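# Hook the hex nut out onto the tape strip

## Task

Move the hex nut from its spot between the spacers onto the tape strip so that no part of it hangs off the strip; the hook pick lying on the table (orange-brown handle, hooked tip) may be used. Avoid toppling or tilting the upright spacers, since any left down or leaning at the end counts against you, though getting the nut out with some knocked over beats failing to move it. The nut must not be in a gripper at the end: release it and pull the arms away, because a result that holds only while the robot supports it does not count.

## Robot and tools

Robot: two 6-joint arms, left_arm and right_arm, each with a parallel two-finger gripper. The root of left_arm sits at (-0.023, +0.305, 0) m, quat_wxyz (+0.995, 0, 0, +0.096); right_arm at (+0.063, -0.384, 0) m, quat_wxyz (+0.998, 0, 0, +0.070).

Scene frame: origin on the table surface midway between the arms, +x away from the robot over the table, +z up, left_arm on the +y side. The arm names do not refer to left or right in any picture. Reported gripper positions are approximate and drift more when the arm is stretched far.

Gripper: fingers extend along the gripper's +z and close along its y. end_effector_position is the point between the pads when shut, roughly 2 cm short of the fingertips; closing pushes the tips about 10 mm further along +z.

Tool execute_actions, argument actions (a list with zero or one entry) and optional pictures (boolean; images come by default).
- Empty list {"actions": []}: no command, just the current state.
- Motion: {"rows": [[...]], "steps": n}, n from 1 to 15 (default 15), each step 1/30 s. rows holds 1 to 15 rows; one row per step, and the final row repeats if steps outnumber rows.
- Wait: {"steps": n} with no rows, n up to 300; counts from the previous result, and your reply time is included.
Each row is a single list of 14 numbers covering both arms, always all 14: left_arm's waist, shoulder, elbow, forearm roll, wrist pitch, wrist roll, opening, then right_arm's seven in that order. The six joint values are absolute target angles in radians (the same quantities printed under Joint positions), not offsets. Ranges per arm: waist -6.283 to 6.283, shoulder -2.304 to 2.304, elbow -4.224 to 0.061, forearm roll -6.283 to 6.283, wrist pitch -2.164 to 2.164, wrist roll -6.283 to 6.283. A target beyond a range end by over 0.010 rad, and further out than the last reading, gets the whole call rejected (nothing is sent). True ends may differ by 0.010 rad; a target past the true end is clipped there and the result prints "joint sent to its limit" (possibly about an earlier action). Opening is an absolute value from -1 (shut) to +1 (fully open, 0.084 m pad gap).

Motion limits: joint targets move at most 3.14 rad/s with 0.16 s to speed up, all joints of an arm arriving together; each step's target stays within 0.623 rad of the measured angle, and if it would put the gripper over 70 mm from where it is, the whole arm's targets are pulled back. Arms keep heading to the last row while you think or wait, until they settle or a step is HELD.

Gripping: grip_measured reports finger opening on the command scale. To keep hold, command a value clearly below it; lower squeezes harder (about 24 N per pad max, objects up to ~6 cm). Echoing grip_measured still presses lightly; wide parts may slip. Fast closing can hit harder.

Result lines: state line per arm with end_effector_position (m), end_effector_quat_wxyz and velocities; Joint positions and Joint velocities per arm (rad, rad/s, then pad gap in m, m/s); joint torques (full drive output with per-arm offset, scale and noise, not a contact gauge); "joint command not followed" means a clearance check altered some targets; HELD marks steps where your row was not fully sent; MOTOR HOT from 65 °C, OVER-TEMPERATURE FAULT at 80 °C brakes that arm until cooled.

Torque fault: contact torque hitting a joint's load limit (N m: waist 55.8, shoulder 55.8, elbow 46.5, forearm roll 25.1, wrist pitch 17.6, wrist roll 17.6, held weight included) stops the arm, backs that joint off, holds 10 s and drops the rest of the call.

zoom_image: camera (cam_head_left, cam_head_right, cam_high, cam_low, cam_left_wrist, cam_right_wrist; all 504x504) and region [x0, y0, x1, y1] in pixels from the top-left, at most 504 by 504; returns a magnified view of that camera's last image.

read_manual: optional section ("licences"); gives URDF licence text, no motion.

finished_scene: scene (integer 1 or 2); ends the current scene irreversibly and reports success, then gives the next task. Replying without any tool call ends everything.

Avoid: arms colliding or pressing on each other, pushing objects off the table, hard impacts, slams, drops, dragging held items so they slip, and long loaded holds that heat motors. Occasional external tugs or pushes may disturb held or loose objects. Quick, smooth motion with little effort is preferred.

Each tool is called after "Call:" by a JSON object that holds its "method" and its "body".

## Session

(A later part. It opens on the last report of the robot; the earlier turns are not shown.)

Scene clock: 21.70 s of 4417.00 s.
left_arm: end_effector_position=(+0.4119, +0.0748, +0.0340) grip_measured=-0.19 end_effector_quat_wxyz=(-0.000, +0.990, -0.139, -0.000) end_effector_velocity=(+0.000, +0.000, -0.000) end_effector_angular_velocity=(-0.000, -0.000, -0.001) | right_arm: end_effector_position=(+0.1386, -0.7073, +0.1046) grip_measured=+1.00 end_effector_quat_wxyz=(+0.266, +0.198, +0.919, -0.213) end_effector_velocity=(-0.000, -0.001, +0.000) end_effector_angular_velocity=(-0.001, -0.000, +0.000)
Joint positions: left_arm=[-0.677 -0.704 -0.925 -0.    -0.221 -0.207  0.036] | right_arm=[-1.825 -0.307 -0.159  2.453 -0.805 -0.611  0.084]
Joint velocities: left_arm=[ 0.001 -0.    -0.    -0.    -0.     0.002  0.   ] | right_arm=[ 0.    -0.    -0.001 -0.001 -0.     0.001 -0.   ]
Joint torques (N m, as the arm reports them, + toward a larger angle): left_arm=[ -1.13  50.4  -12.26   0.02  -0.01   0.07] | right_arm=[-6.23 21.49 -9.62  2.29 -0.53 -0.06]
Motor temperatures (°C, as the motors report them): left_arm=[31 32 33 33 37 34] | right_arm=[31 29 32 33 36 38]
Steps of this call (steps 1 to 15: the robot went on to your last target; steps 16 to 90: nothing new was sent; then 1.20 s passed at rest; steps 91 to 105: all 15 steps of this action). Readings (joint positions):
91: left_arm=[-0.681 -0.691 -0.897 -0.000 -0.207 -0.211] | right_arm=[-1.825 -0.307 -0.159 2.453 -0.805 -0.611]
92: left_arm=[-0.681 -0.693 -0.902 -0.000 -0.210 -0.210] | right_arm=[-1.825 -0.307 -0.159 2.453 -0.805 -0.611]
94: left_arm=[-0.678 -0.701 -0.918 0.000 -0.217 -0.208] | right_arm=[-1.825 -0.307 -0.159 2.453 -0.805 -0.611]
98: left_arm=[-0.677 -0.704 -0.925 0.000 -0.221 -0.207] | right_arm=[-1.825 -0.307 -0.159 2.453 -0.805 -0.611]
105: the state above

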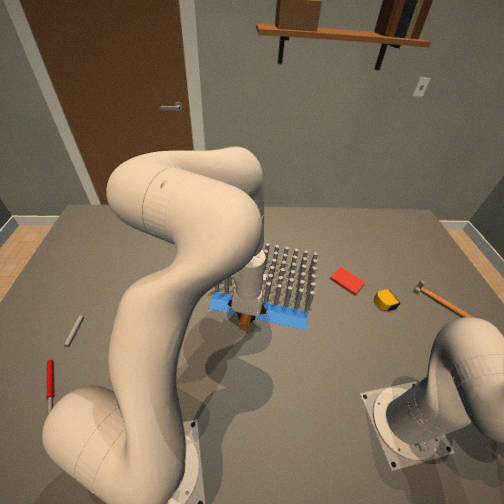

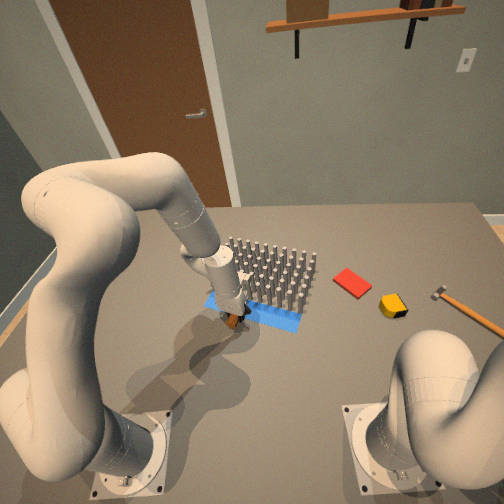

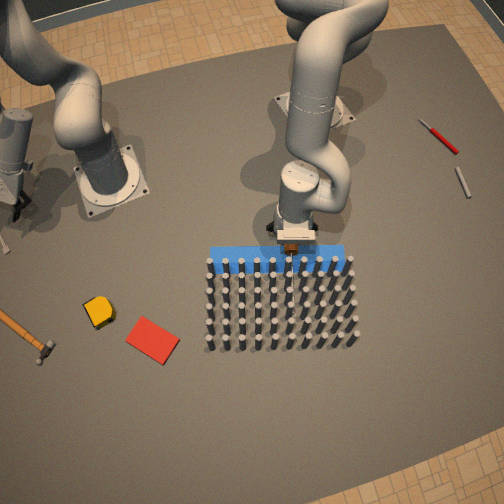

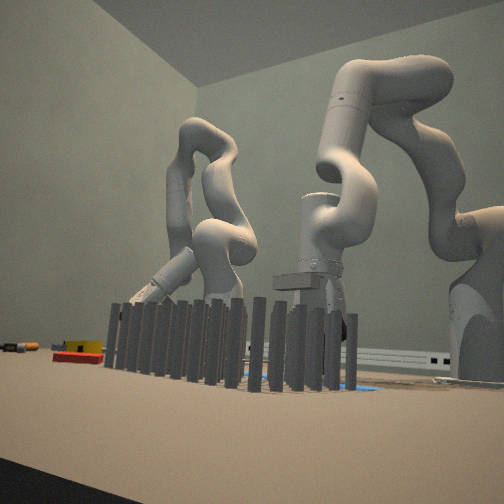

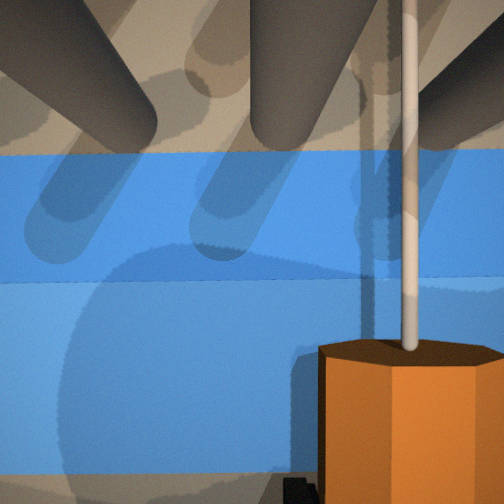

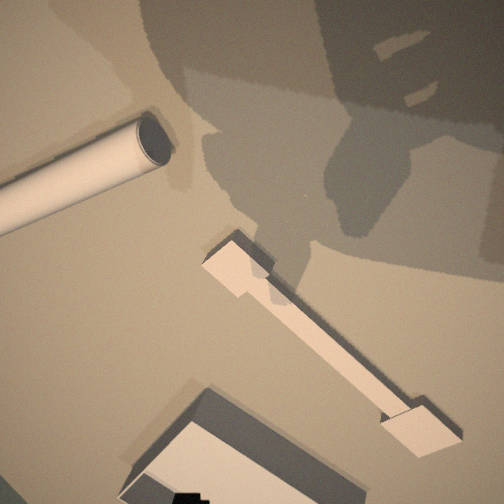

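Call:
{"method": "execute_actions", "body": {"actions": [{"rows": [[-0.6704, -0.7034, -0.9235, 0.0, -0.2201, -0.2000, -1, -1.825, -0.307, -0.159, 2.453, -0.805, -0.611, 1]], "steps": 12}]}}

Call:
{"method": "zoom_image", "body": {"camera": "cam_high", "region": [282, 298, 306, 322]}}

Scene clock: 23.57 s of 4417.00 s.
left_arm: end_effector_position=(+0.4129, +0.0781, +0.0340) grip_measured=-0.19 end_effector_quat_wxyz=(+0.000, +0.990, -0.139, +0.000) end_effector_velocity=(-0.001, +0.000, -0.001) end_effector_angular_velocity=(+0.001, +0.001, -0.000) | right_arm: end_effector_position=(+0.1386, -0.7073, +0.1046) grip_measured=+1.00 end_effector_quat_wxyz=(+0.266, +0.198, +0.919, -0.213) end_effector_velocity=(+0.000, +0.000, -0.000) end_effector_angular_velocity=(+0.000, +0.000, +0.001)
Joint positions: left_arm=[-0.67  -0.703 -0.924 -0.    -0.22  -0.2    0.036] | right_arm=[-1.825 -0.307 -0.159  2.453 -0.805 -0.611  0.084]
Joint velocities: left_arm=[ 0.    -0.001  0.001 -0.     0.     0.001 -0.   ] | right_arm=[-0.     0.     0.    -0.001  0.    -0.     0.   ]
Joint torques (N m, as the arm reports them, + toward a larger angle): left_arm=[  0.1   50.88 -12.55   0.57  -0.29   0.25] | right_arm=[-6.19 21.79 -9.16  2.45 -0.35 -0.09]
Motor temperatures (°C, as the motors report them): left_arm=[31 32 33 33 37 34] | right_arm=[31 29 32 33 36 38]
Steps of this call (steps 1 to 15: the robot went on to your last target; steps 16 to 44: nothing new was sent; steps 45 to 56: all 12 steps of this action). Readings (joint positions):
45: left_arm=[-0.677 -0.704 -0.925 -0.000 -0.221 -0.207] | right_arm=[-1.825 -0.307 -0.159 2.453 -0.805 -0.611]
46: left_arm=[-0.676 -0.704 -0.925 -0.000 -0.221 -0.205] | right_arm=[-1.825 -0.307 -0.159 2.453 -0.805 -0.611]
48: left_arm=[-0.672 -0.704 -0.924 0.000 -0.220 -0.202] | right_arm=[-1.825 -0.307 -0.159 2.453 -0.805 -0.611]
52: left_arm=[-0.670 -0.703 -0.924 0.000 -0.220 -0.200] | right_arm=[-1.825 -0.307 -0.159 2.453 -0.805 -0.611]
56: the state above

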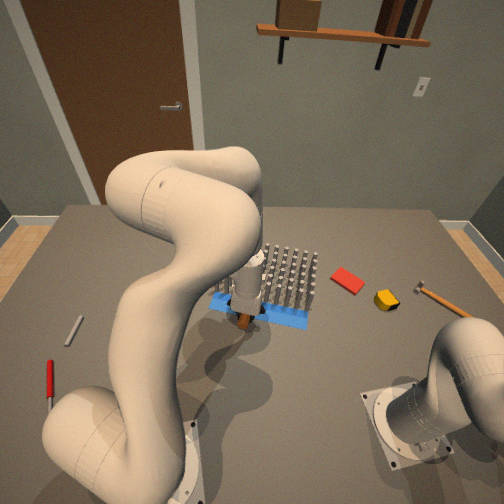

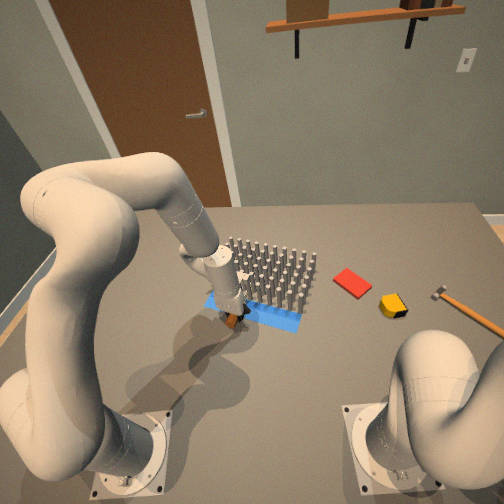

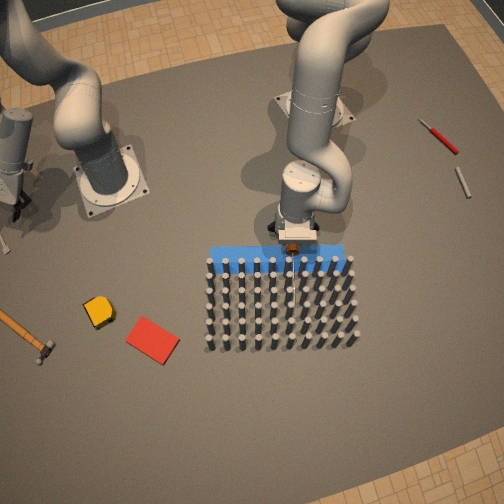

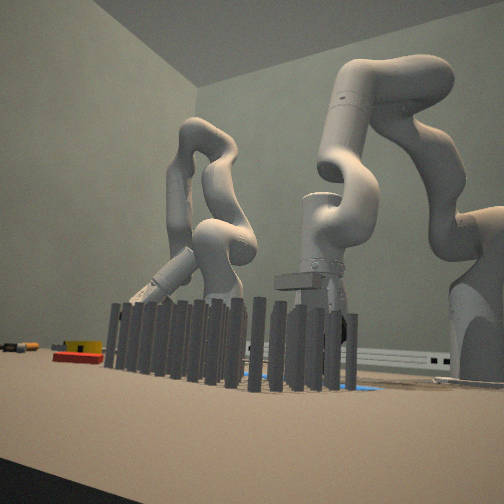

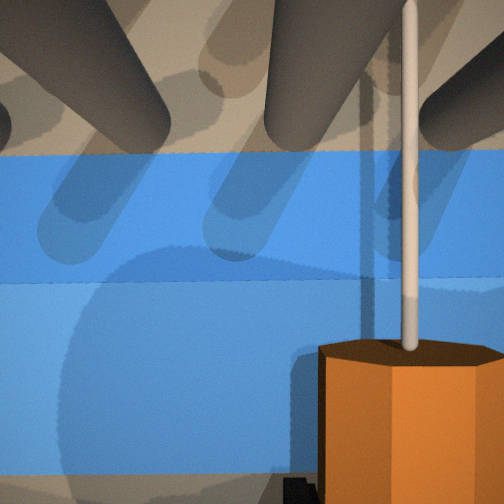

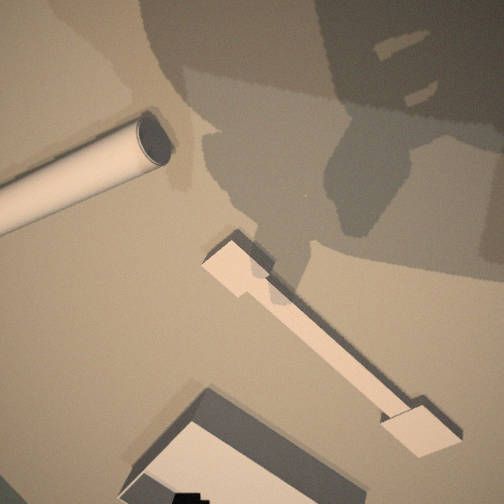

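Region (282, 298, 306, 322) of cam_high's 504x504 image, scaled by 21.000, with more detail than that image has.

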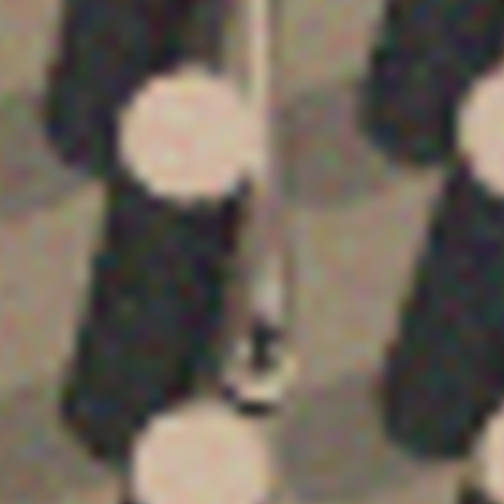

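The hook is above the nut hole. Lower it.

Call:
{"method": "execute_actions", "body": {"actions": [{"rows": [[-0.6704, -0.7160, -0.9265, 0.0, -0.2105, -0.2000, -1, -1.825, -0.307, -0.159, 2.453, -0.805, -0.611, 1],[-0.6704, -0.7160, -0.9265, 0.0, -0.2105, -0.2000, -1, -1.825, -0.307, -0.159, 2.453, -0.805, -0.611, 1],[-0.6704, -0.7160, -0.9265, 0.0, -0.2105, -0.2000, -1, -1.825, -0.307, -0.159, 2.453, -0.805, -0.611, 1],[-0.6704, -0.7160, -0.9265, 0.0, -0.2105, -0.2000, -1, -1.825, -0.307, -0.159, 2.453, -0.805, -0.611, 1],[-0.6704, -0.7160, -0.9265, 0.0, -0.2105, -0.2000, -1, -1.825, -0.307, -0.159, 2.453, -0.805, -0.611, 1],[-0.6704, -0.7286, -0.9295, 0.0, -0.2009, -0.2000, -1, -1.825, -0.307, -0.159, 2.453, -0.805, -0.611, 1]], "steps": 15}]}}

Call:
{"method": "zoom_image", "body": {"camera": "cam_high", "region": [282, 298, 306, 322]}}

Scene clock: 25.20 s of 4417.00 s.
left_arm: end_effector_position=(+0.4130, +0.0781, +0.0231) grip_measured=-0.19 end_effector_quat_wxyz=(+0.000, +0.990, -0.139, +0.000) end_effector_velocity=(+0.000, -0.000, -0.000) end_effector_angular_velocity=(-0.000, -0.001, +0.002) | right_arm: end_effector_position=(+0.1386, -0.7073, +0.1046) grip_measured=+1.00 end_effector_quat_wxyz=(+0.266, +0.198, +0.919, -0.213) end_effector_velocity=(-0.000, +0.000, -0.000) end_effector_angular_velocity=(-0.000, +0.000, +0.000)
Joint positions: left_arm=[-0.67  -0.728 -0.93   0.    -0.201 -0.2    0.036] | right_arm=[-1.825 -0.307 -0.159  2.453 -0.805 -0.611  0.084]
Joint velocities: left_arm=[ 0.    -0.001 -0.001 -0.     0.001 -0.002  0.   ] | right_arm=[-0.    -0.     0.     0.     0.    -0.001  0.   ]
Joint torques (N m, as the arm reports them, + toward a larger angle): left_arm=[ -0.17  48.2  -11.4    0.62  -0.19   0.09] | right_arm=[-5.93 21.69 -9.49  2.52 -0.42 -0.13]
Motor temperatures (°C, as the motors report them): left_arm=[31 32 33 33 37 34] | right_arm=[31 29 32 33 36 38]
Steps of this call (steps 1 to 15: the robot went on to your last target; steps 16 to 34: nothing new was sent; steps 35 to 49: all 15 steps of this action). Readings (joint positions):
35: left_arm=[-0.670 -0.704 -0.924 -0.000 -0.220 -0.200] | right_arm=[-1.825 -0.307 -0.159 2.453 -0.805 -0.611]
36: left_arm=[-0.670 -0.706 -0.925 0.000 -0.218 -0.200] | right_arm=[-1.825 -0.307 -0.159 2.453 -0.805 -0.611]
38: left_arm=[-0.670 -0.713 -0.926 0.000 -0.213 -0.200] | right_arm=[-1.825 -0.307 -0.159 2.453 -0.805 -0.611]
42: left_arm=[-0.670 -0.723 -0.928 0.000 -0.205 -0.200] | right_arm=[-1.825 -0.307 -0.159 2.453 -0.805 -0.611]
49: the state above

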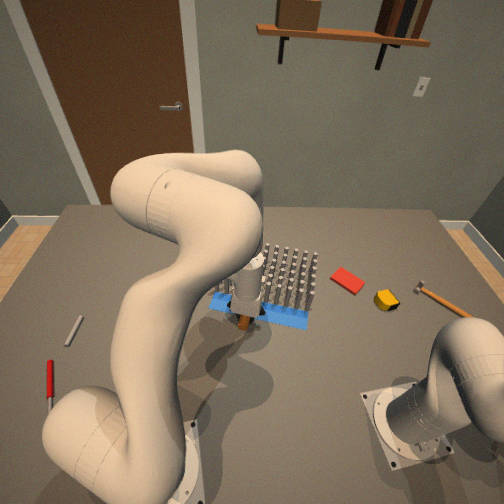

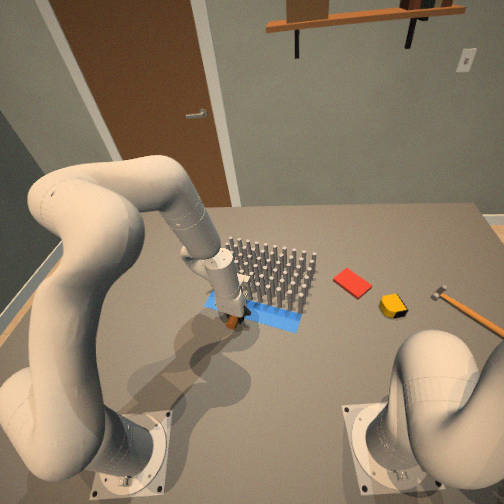

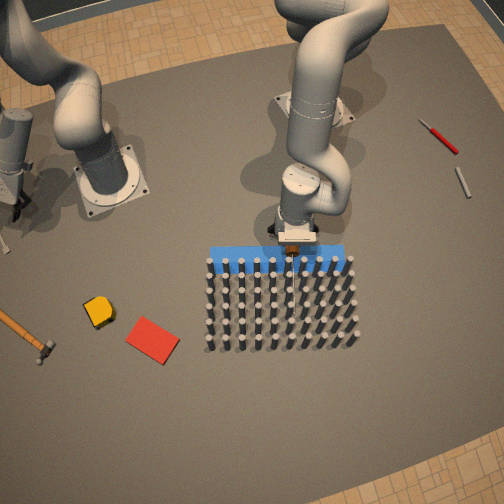

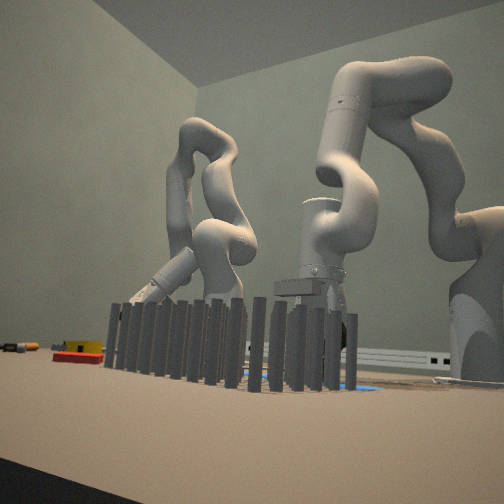

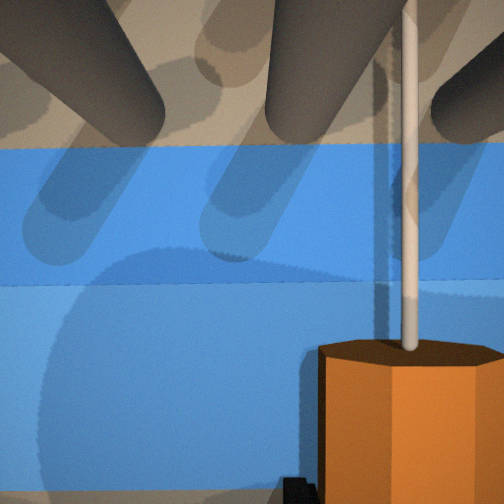

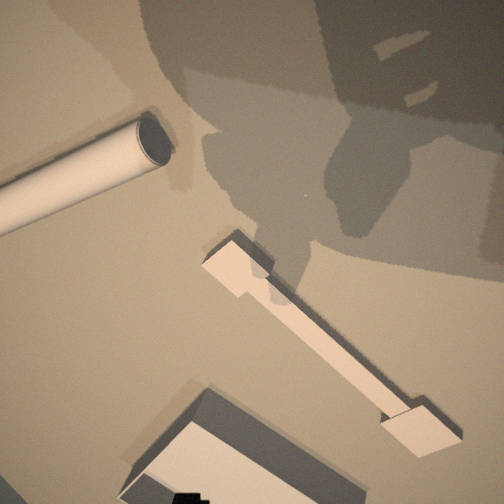

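Region (282, 298, 306, 322) of cam_high's 504x504 image, scaled by 21.000, with more detail than that image has.

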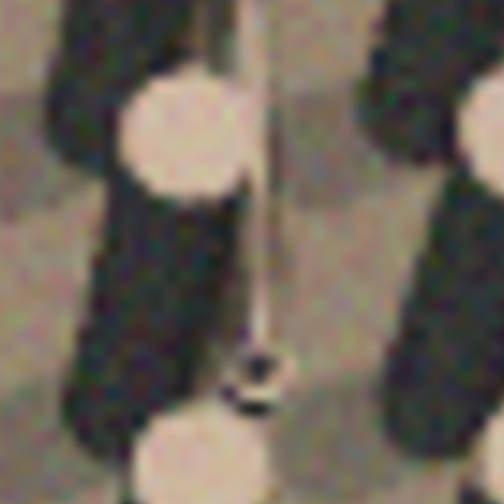

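Call:
{"method": "execute_actions", "body": {"actions": [{"rows": [[-0.6745, -0.7087, -0.8868, 0.0, -0.1781, -0.2041, -1, -1.825, -0.307, -0.159, 2.453, -0.805, -0.611, 1],[-0.6745, -0.7087, -0.8868, 0.0, -0.1781, -0.2041, -1, -1.825, -0.307, -0.159, 2.453, -0.805, -0.611, 1],[-0.6745, -0.7087, -0.8868, 0.0, -0.1781, -0.2041, -1, -1.825, -0.307, -0.159, 2.453, -0.805, -0.611, 1],[-0.6745, -0.7087, -0.8868, 0.0, -0.1781, -0.2041, -1, -1.825, -0.307, -0.159, 2.453, -0.805, -0.611, 1],[-0.6785, -0.6888, -0.8440, 0.0, -0.1552, -0.2081, -1, -1.825, -0.307, -0.159, 2.453, -0.805, -0.611, 1],[-0.6785, -0.6888, -0.8440, 0.0, -0.1552, -0.2081, -1, -1.825, -0.307, -0.159, 2.453, -0.805, -0.611, 1],[-0.6785, -0.6888, -0.8440, 0.0, -0.1552, -0.2081, -1, -1.825, -0.307, -0.159, 2.453, -0.805, -0.611, 1],[-0.6785, -0.6888, -0.8440, 0.0, -0.1552, -0.2081, -1, -1.825, -0.307, -0.159, 2.453, -0.805, -0.611, 1],[-0.6826, -0.6689, -0.8013, 0.0, -0.1324, -0.2122, -1, -1.825, -0.307, -0.159, 2.453, -0.805, -0.611, 1]], "steps": 15}], "pictures": false}}

Call:
{"method": "execute_actions", "body": {"actions": [{"steps": 6}]}}

Call:
{"method": "zoom_image", "body": {"camera": "cam_high", "region": [270, 260, 320, 330]}}

Scene clock: 28.43 s of 4417.00 s.
left_arm: end_effector_position=(+0.3709, +0.0938, +0.0229) grip_measured=-0.19 end_effector_quat_wxyz=(-0.000, +0.990, -0.139, -0.000) end_effector_velocity=(-0.006, +0.002, +0.002) end_effector_angular_velocity=(-0.006, -0.011, -0.000) | right_arm: end_effector_position=(+0.1386, -0.7073, +0.1046) grip_measured=+1.00 end_effector_quat_wxyz=(+0.266, +0.198, +0.919, -0.213) end_effector_velocity=(+0.000, +0.000, -0.000) end_effector_angular_velocity=(+0.001, -0.000, +0.001)
Joint positions: left_arm=[-0.682 -0.67  -0.803 -0.    -0.134 -0.212  0.036] | right_arm=[-1.825 -0.307 -0.159  2.453 -0.805 -0.611  0.084]
Joint velocities: left_arm=[-0.002  0.017  0.029  0.002  0.025 -0.004 -0.   ] | right_arm=[-0.     0.     0.    -0.001  0.     0.    -0.   ]
Joint torques (N m, as the arm reports them, + toward a larger angle): left_arm=[  0.16  43.59 -11.8    0.58  -0.14   0.04] | right_arm=[-7.03 20.92 -9.6   2.59 -0.46 -0.14]
Motor temperatures (°C, as the motors report them): left_arm=[31 32 33 33 37 34] | right_arm=[31 29 32 33 36 38]
Steps of this call (steps 1 to 15: the robot went on to your last target; steps 16 to 82: nothing new was sent; steps 83 to 97: all 15 steps of this action). Readings (joint positions):
83: left_arm=[-0.670 -0.728 -0.929 0.000 -0.201 -0.200] | right_arm=[-1.825 -0.307 -0.159 2.453 -0.805 -0.611]
84: left_arm=[-0.671 -0.726 -0.924 0.000 -0.197 -0.201] | right_arm=[-1.825 -0.307 -0.159 2.453 -0.805 -0.611]
86: left_arm=[-0.673 -0.715 -0.900 -0.000 -0.185 -0.203] | right_arm=[-1.825 -0.307 -0.159 2.453 -0.805 -0.611]
90: left_arm=[-0.677 -0.695 -0.858 -0.000 -0.163 -0.207] | right_arm=[-1.825 -0.307 -0.159 2.453 -0.805 -0.611]
97: the state above

Scene clock: 28.63 s of 4417.00 s.
left_arm: end_effector_position=(+0.3707, +0.0939, +0.0230) grip_measured=-0.19 end_effector_quat_wxyz=(+0.000, +0.990, -0.139, +0.000) end_effector_velocity=(-0.001, +0.000, -0.000) end_effector_angular_velocity=(+0.001, +0.001, +0.000) | right_arm: end_effector_position=(+0.1386, -0.7073, +0.1046) grip_measured=+1.00 end_effector_quat_wxyz=(+0.266, +0.198, +0.919, -0.213) end_effector_velocity=(+0.000, +0.001, -0.000) end_effector_angular_velocity=(+0.001, -0.001, -0.000)
Joint positions: left_arm=[-0.683 -0.669 -0.802  0.    -0.132 -0.212  0.036] | right_arm=[-1.825 -0.307 -0.159  2.453 -0.805 -0.611  0.084]
Joint velocities: left_arm=[-0.    -0.     0.002 -0.     0.001 -0.     0.   ] | right_arm=[-0.     0.     0.001 -0.    -0.     0.001 -0.   ]
Joint torques (N m, as the arm reports them, + toward a larger angle): left_arm=[-0.79 47.92 -9.71  0.41 -0.32 -0.04] | right_arm=[ -6.08  21.74 -10.03   2.43  -0.37  -0.04]
Motor temperatures (°C, as the motors report them): left_arm=[31 32 33 33 37 34] | right_arm=[31 29 32 33 36 38]
Steps of this call (steps 1 to 6: the robot went on to your last target). Readings (joint positions):
1: left_arm=[-0.683 -0.669 -0.802 -0.000 -0.133 -0.212] | right_arm=[-1.825 -0.307 -0.159 2.453 -0.805 -0.611]
2: left_arm=[-0.683 -0.669 -0.802 0.000 -0.133 -0.212] | right_arm=[-1.825 -0.307 -0.159 2.453 -0.805 -0.611]
4: left_arm=[-0.683 -0.669 -0.802 0.000 -0.133 -0.212] | right_arm=[-1.825 -0.307 -0.159 2.453 -0.805 -0.611]
6: the state above

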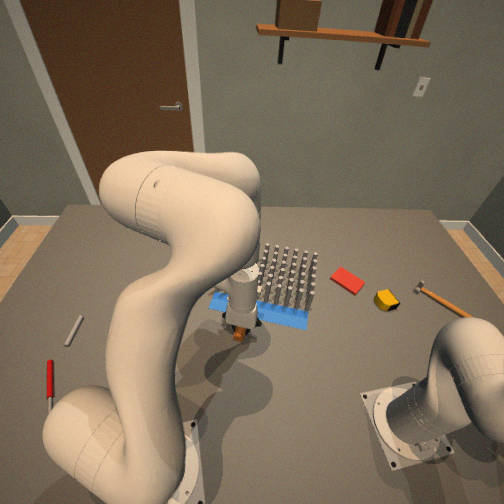

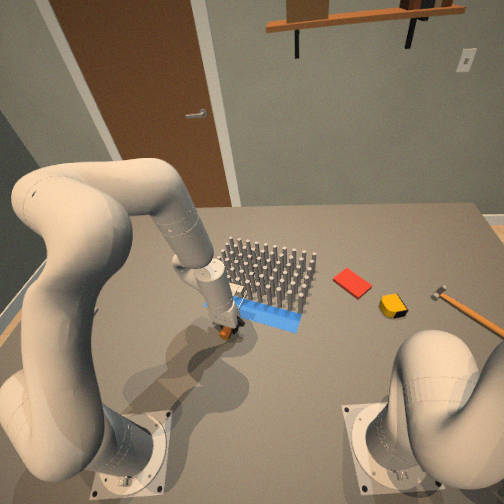

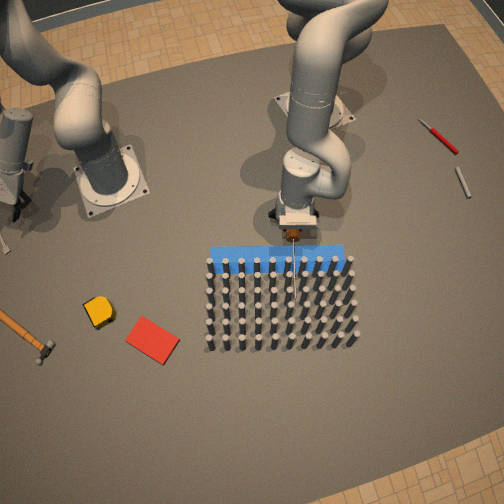

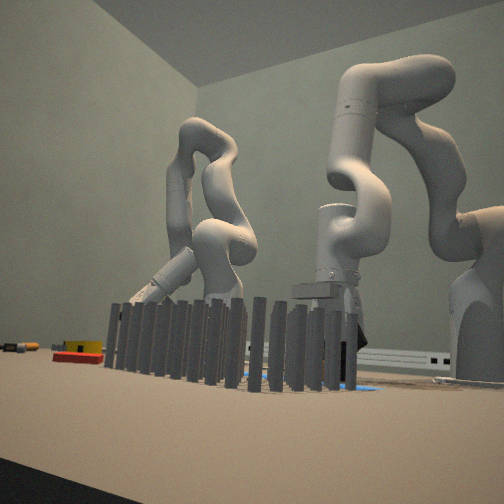

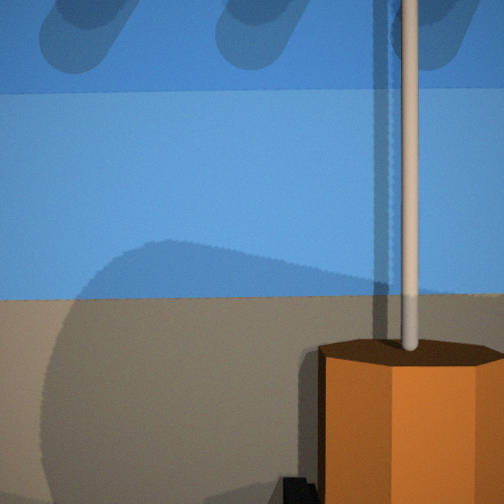

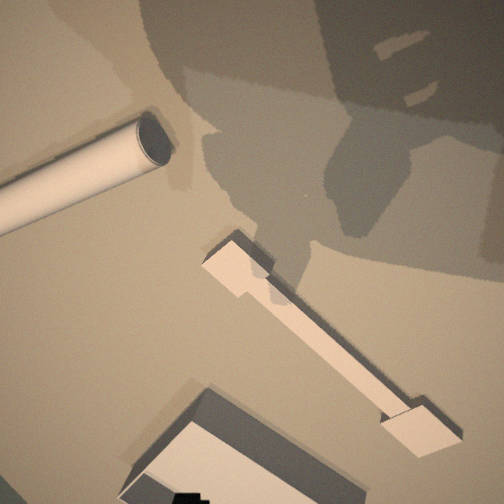

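Region (270, 260, 320, 330) of cam_high's 504x504 image, scaled by 7.200, with more detail than that image has; it fills the left 360 columns of this view, and the rest is white.

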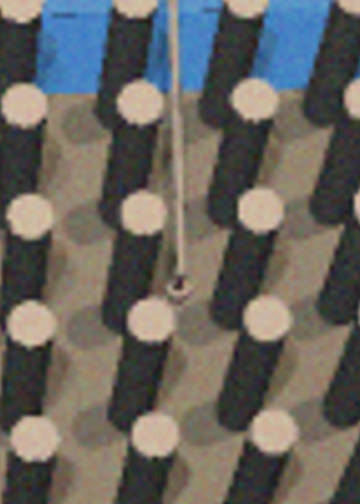

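The nut is following. Continue dragging it onto the tape.

Call:
{"method": "execute_actions", "body": {"actions": [{"rows": [[-0.6914, -0.6490, -0.7569, 0.0, -0.1080, -0.2210, -1, -1.825, -0.307, -0.159, 2.453, -0.805, -0.611, 1],[-0.6914, -0.6490, -0.7569, 0.0, -0.1080, -0.2210, -1, -1.825, -0.307, -0.159, 2.453, -0.805, -0.611, 1],[-0.6914, -0.6490, -0.7569, 0.0, -0.1080, -0.2210, -1, -1.825, -0.307, -0.159, 2.453, -0.805, -0.611, 1],[-0.7001, -0.6290, -0.7126, 0.0, -0.0835, -0.2297, -1, -1.825, -0.307, -0.159, 2.453, -0.805, -0.611, 1],[-0.7001, -0.6290, -0.7126, 0.0, -0.0835, -0.2297, -1, -1.825, -0.307, -0.159, 2.453, -0.805, -0.611, 1],[-0.7001, -0.6290, -0.7126, 0.0, -0.0835, -0.2297, -1, -1.825, -0.307, -0.159, 2.453, -0.805, -0.611, 1],[-0.7089, -0.6091, -0.6682, 0.0, -0.0591, -0.2385, -1, -1.825, -0.307, -0.159, 2.453, -0.805, -0.611, 1],[-0.7089, -0.6091, -0.6682, 0.0, -0.0591, -0.2385, -1, -1.825, -0.307, -0.159, 2.453, -0.805, -0.611, 1],[-0.7089, -0.6091, -0.6682, 0.0, -0.0591, -0.2385, -1, -1.825, -0.307, -0.159, 2.453, -0.805, -0.611, 1],[-0.7228, -0.5876, -0.6176, 0.0, -0.0300, -0.2524, -1, -1.825, -0.307, -0.159, 2.453, -0.805, -0.611, 1],[-0.7228, -0.5876, -0.6176, 0.0, -0.0300, -0.2524, -1, -1.825, -0.307, -0.159, 2.453, -0.805, -0.611, 1],[-0.7228, -0.5876, -0.6176, 0.0, -0.0300, -0.2524, -1, -1.825, -0.307, -0.159, 2.453, -0.805, -0.611, 1],[-0.7367, -0.5662, -0.5670, 0.0, -0.0008, -0.2663, -1, -1.825, -0.307, -0.159, 2.453, -0.805, -0.611, 1],[-0.7367, -0.5662, -0.5670, 0.0, -0.0008, -0.2663, -1, -1.825, -0.307, -0.159, 2.453, -0.805, -0.611, 1],[-0.7367, -0.5662, -0.5670, 0.0, -0.0008, -0.2663, -1, -1.825, -0.307, -0.159, 2.453, -0.805, -0.611, 1]], "steps": 15}], "pictures": false}}

Call:
{"method": "execute_actions", "body": {"actions": [{"rows": [[-0.7506, -0.5447, -0.5164, 0.0, 0.0283, -0.2802, -1, -1.825, -0.307, -0.159, 2.453, -0.805, -0.611, 1]], "steps": 15}]}}

Call:
{"method": "zoom_image", "body": {"camera": "cam_high", "region": [260, 220, 330, 300]}}

Scene clock: 31.47 s of 4417.00 s.
left_arm: end_effector_position=(+0.2969, +0.1143, +0.0228) grip_measured=-0.19 end_effector_quat_wxyz=(+0.000, +0.990, -0.139, +0.000) end_effector_velocity=(-0.214, +0.062, -0.001) end_effector_angular_velocity=(+0.011, +0.019, -0.008) | right_arm: end_effector_position=(+0.1386, -0.7073, +0.1046) grip_measured=+1.00 end_effector_quat_wxyz=(+0.266, +0.198, +0.919, -0.213) end_effector_velocity=(-0.000, -0.000, -0.000) end_effector_angular_velocity=(+0.000, +0.000, -0.000)
Joint positions: left_arm=[-0.728 -0.58  -0.601  0.    -0.02  -0.257  0.036] | right_arm=[-1.825 -0.307 -0.159  2.453 -0.805 -0.611  0.084]
Joint velocities: left_arm=[-0.151  0.232  0.551  0.001  0.296 -0.144  0.   ] | right_arm=[ 0.    -0.    -0.     0.     0.001  0.    -0.   ]
Joint torques (N m, as the arm reports them, + toward a larger angle): left_arm=[ -2.63  35.11 -10.74  -0.03  -0.3   -0.14] | right_arm=[-7.66 21.92 -9.39  2.4  -0.45  0.  ]
Motor temperatures (°C, as the motors report them): left_arm=[31 32 33 33 37 34] | right_arm=[31 29 32 33 36 38]
Steps of this call (steps 1 to 15: the robot went on to your last target; steps 16 to 70: nothing new was sent; steps 71 to 85: all 15 steps of this action). Readings (joint positions):
71: left_arm=[-0.683 -0.669 -0.801 0.000 -0.132 -0.212] | right_arm=[-1.825 -0.307 -0.159 2.453 -0.805 -0.611]
72: left_arm=[-0.684 -0.666 -0.796 0.000 -0.128 -0.214] | right_arm=[-1.825 -0.307 -0.159 2.453 -0.805 -0.611]
74: left_arm=[-0.689 -0.655 -0.770 0.000 -0.115 -0.218] | right_arm=[-1.825 -0.307 -0.159 2.453 -0.805 -0.611]
78: left_arm=[-0.700 -0.629 -0.713 -0.000 -0.084 -0.230] | right_arm=[-1.825 -0.307 -0.159 2.453 -0.805 -0.611]
85: the state above

Scene clock: 31.97 s of 4417.00 s.
left_arm: end_effector_position=(+0.2651, +0.1242, +0.0230) grip_measured=-0.19 end_effector_quat_wxyz=(+0.000, +0.990, -0.139, +0.000) end_effector_velocity=(-0.001, +0.000, +0.000) end_effector_angular_velocity=(+0.000, +0.000, -0.002) | right_arm: end_effector_position=(+0.1386, -0.7073, +0.1046) grip_measured=+1.00 end_effector_quat_wxyz=(+0.266, +0.198, +0.919, -0.213) end_effector_velocity=(-0.000, -0.000, +0.000) end_effector_angular_velocity=(+0.000, +0.000, -0.001)
Joint positions: left_arm=[-0.75  -0.545 -0.517  0.     0.028 -0.28   0.036] | right_arm=[-1.825 -0.307 -0.159  2.453 -0.805 -0.611  0.084]
Joint velocities: left_arm=[-0.001  0.002  0.002  0.    -0.     0.001  0.   ] | right_arm=[ 0.     0.    -0.     0.001  0.     0.     0.   ]
Joint torques (N m, as the arm reports them, + toward a larger angle): left_arm=[ 1.22 36.18 -5.79  0.99 -0.39  0.09] | right_arm=[-6.58 21.28 -9.55  2.06 -0.4  -0.07]
Motor temperatures (°C, as the motors report them): left_arm=[31 32 33 33 37 34] | right_arm=[31 29 32 33 36 38]
Steps of this call (steps 1 to 15: all 15 steps of this action). Readings (joint positions):
1: left_arm=[-0.732 -0.574 -0.584 -0.000 -0.012 -0.261] | right_arm=[-1.825 -0.307 -0.159 2.453 -0.805 -0.611]
2: left_arm=[-0.736 -0.567 -0.569 -0.000 -0.002 -0.266] | right_arm=[-1.825 -0.307 -0.159 2.453 -0.805 -0.611]
4: left_arm=[-0.746 -0.552 -0.534 -0.000 0.017 -0.275] | right_arm=[-1.825 -0.307 -0.159 2.453 -0.805 -0.611]
8: left_arm=[-0.750 -0.545 -0.518 -0.000 0.027 -0.280] | right_arm=[-1.825 -0.307 -0.159 2.453 -0.805 -0.611]
15: the state above

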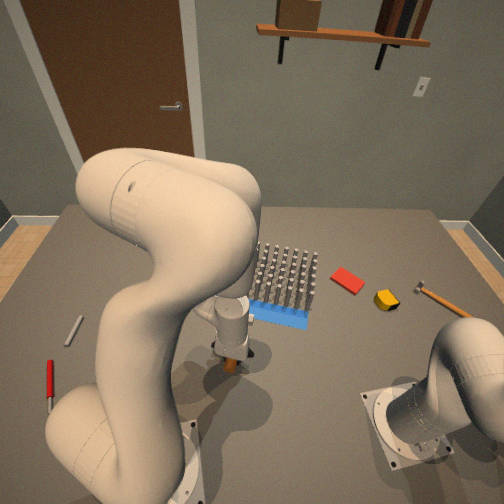

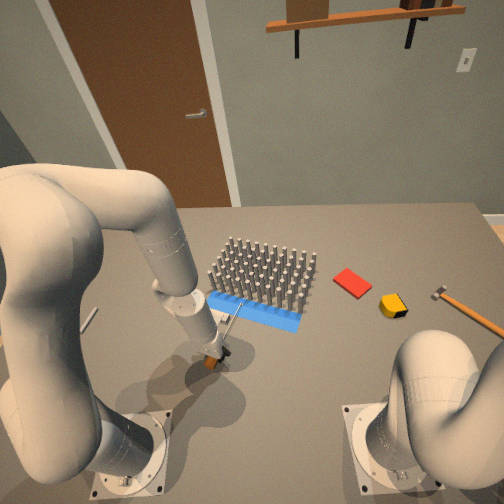

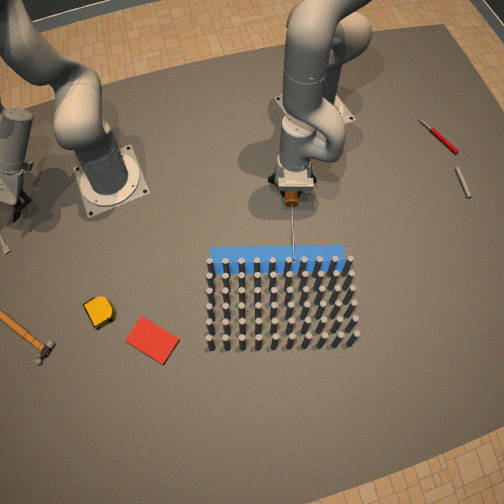

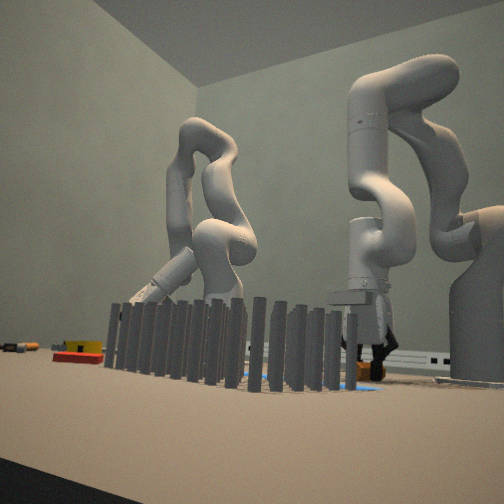

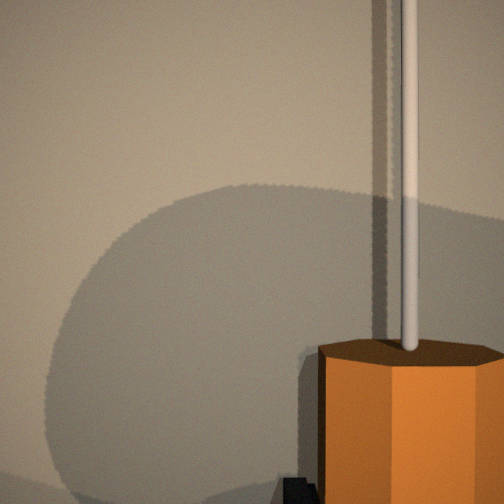

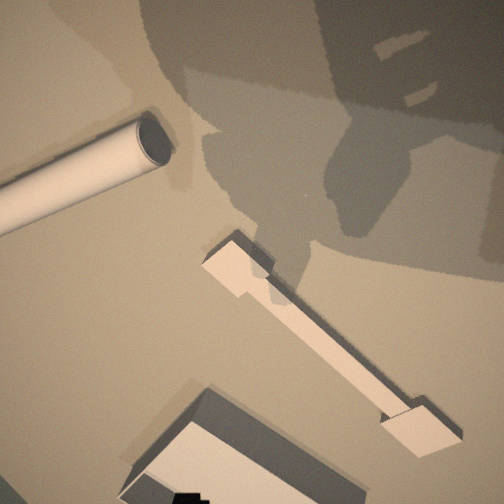

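Region (260, 220, 330, 300) of cam_high's 504x504 image, scaled by 6.300, with more detail than that image has; it fills the left 441 columns of this view, and the rest is white.

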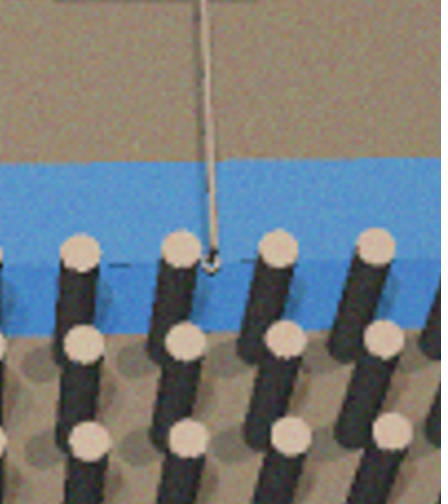

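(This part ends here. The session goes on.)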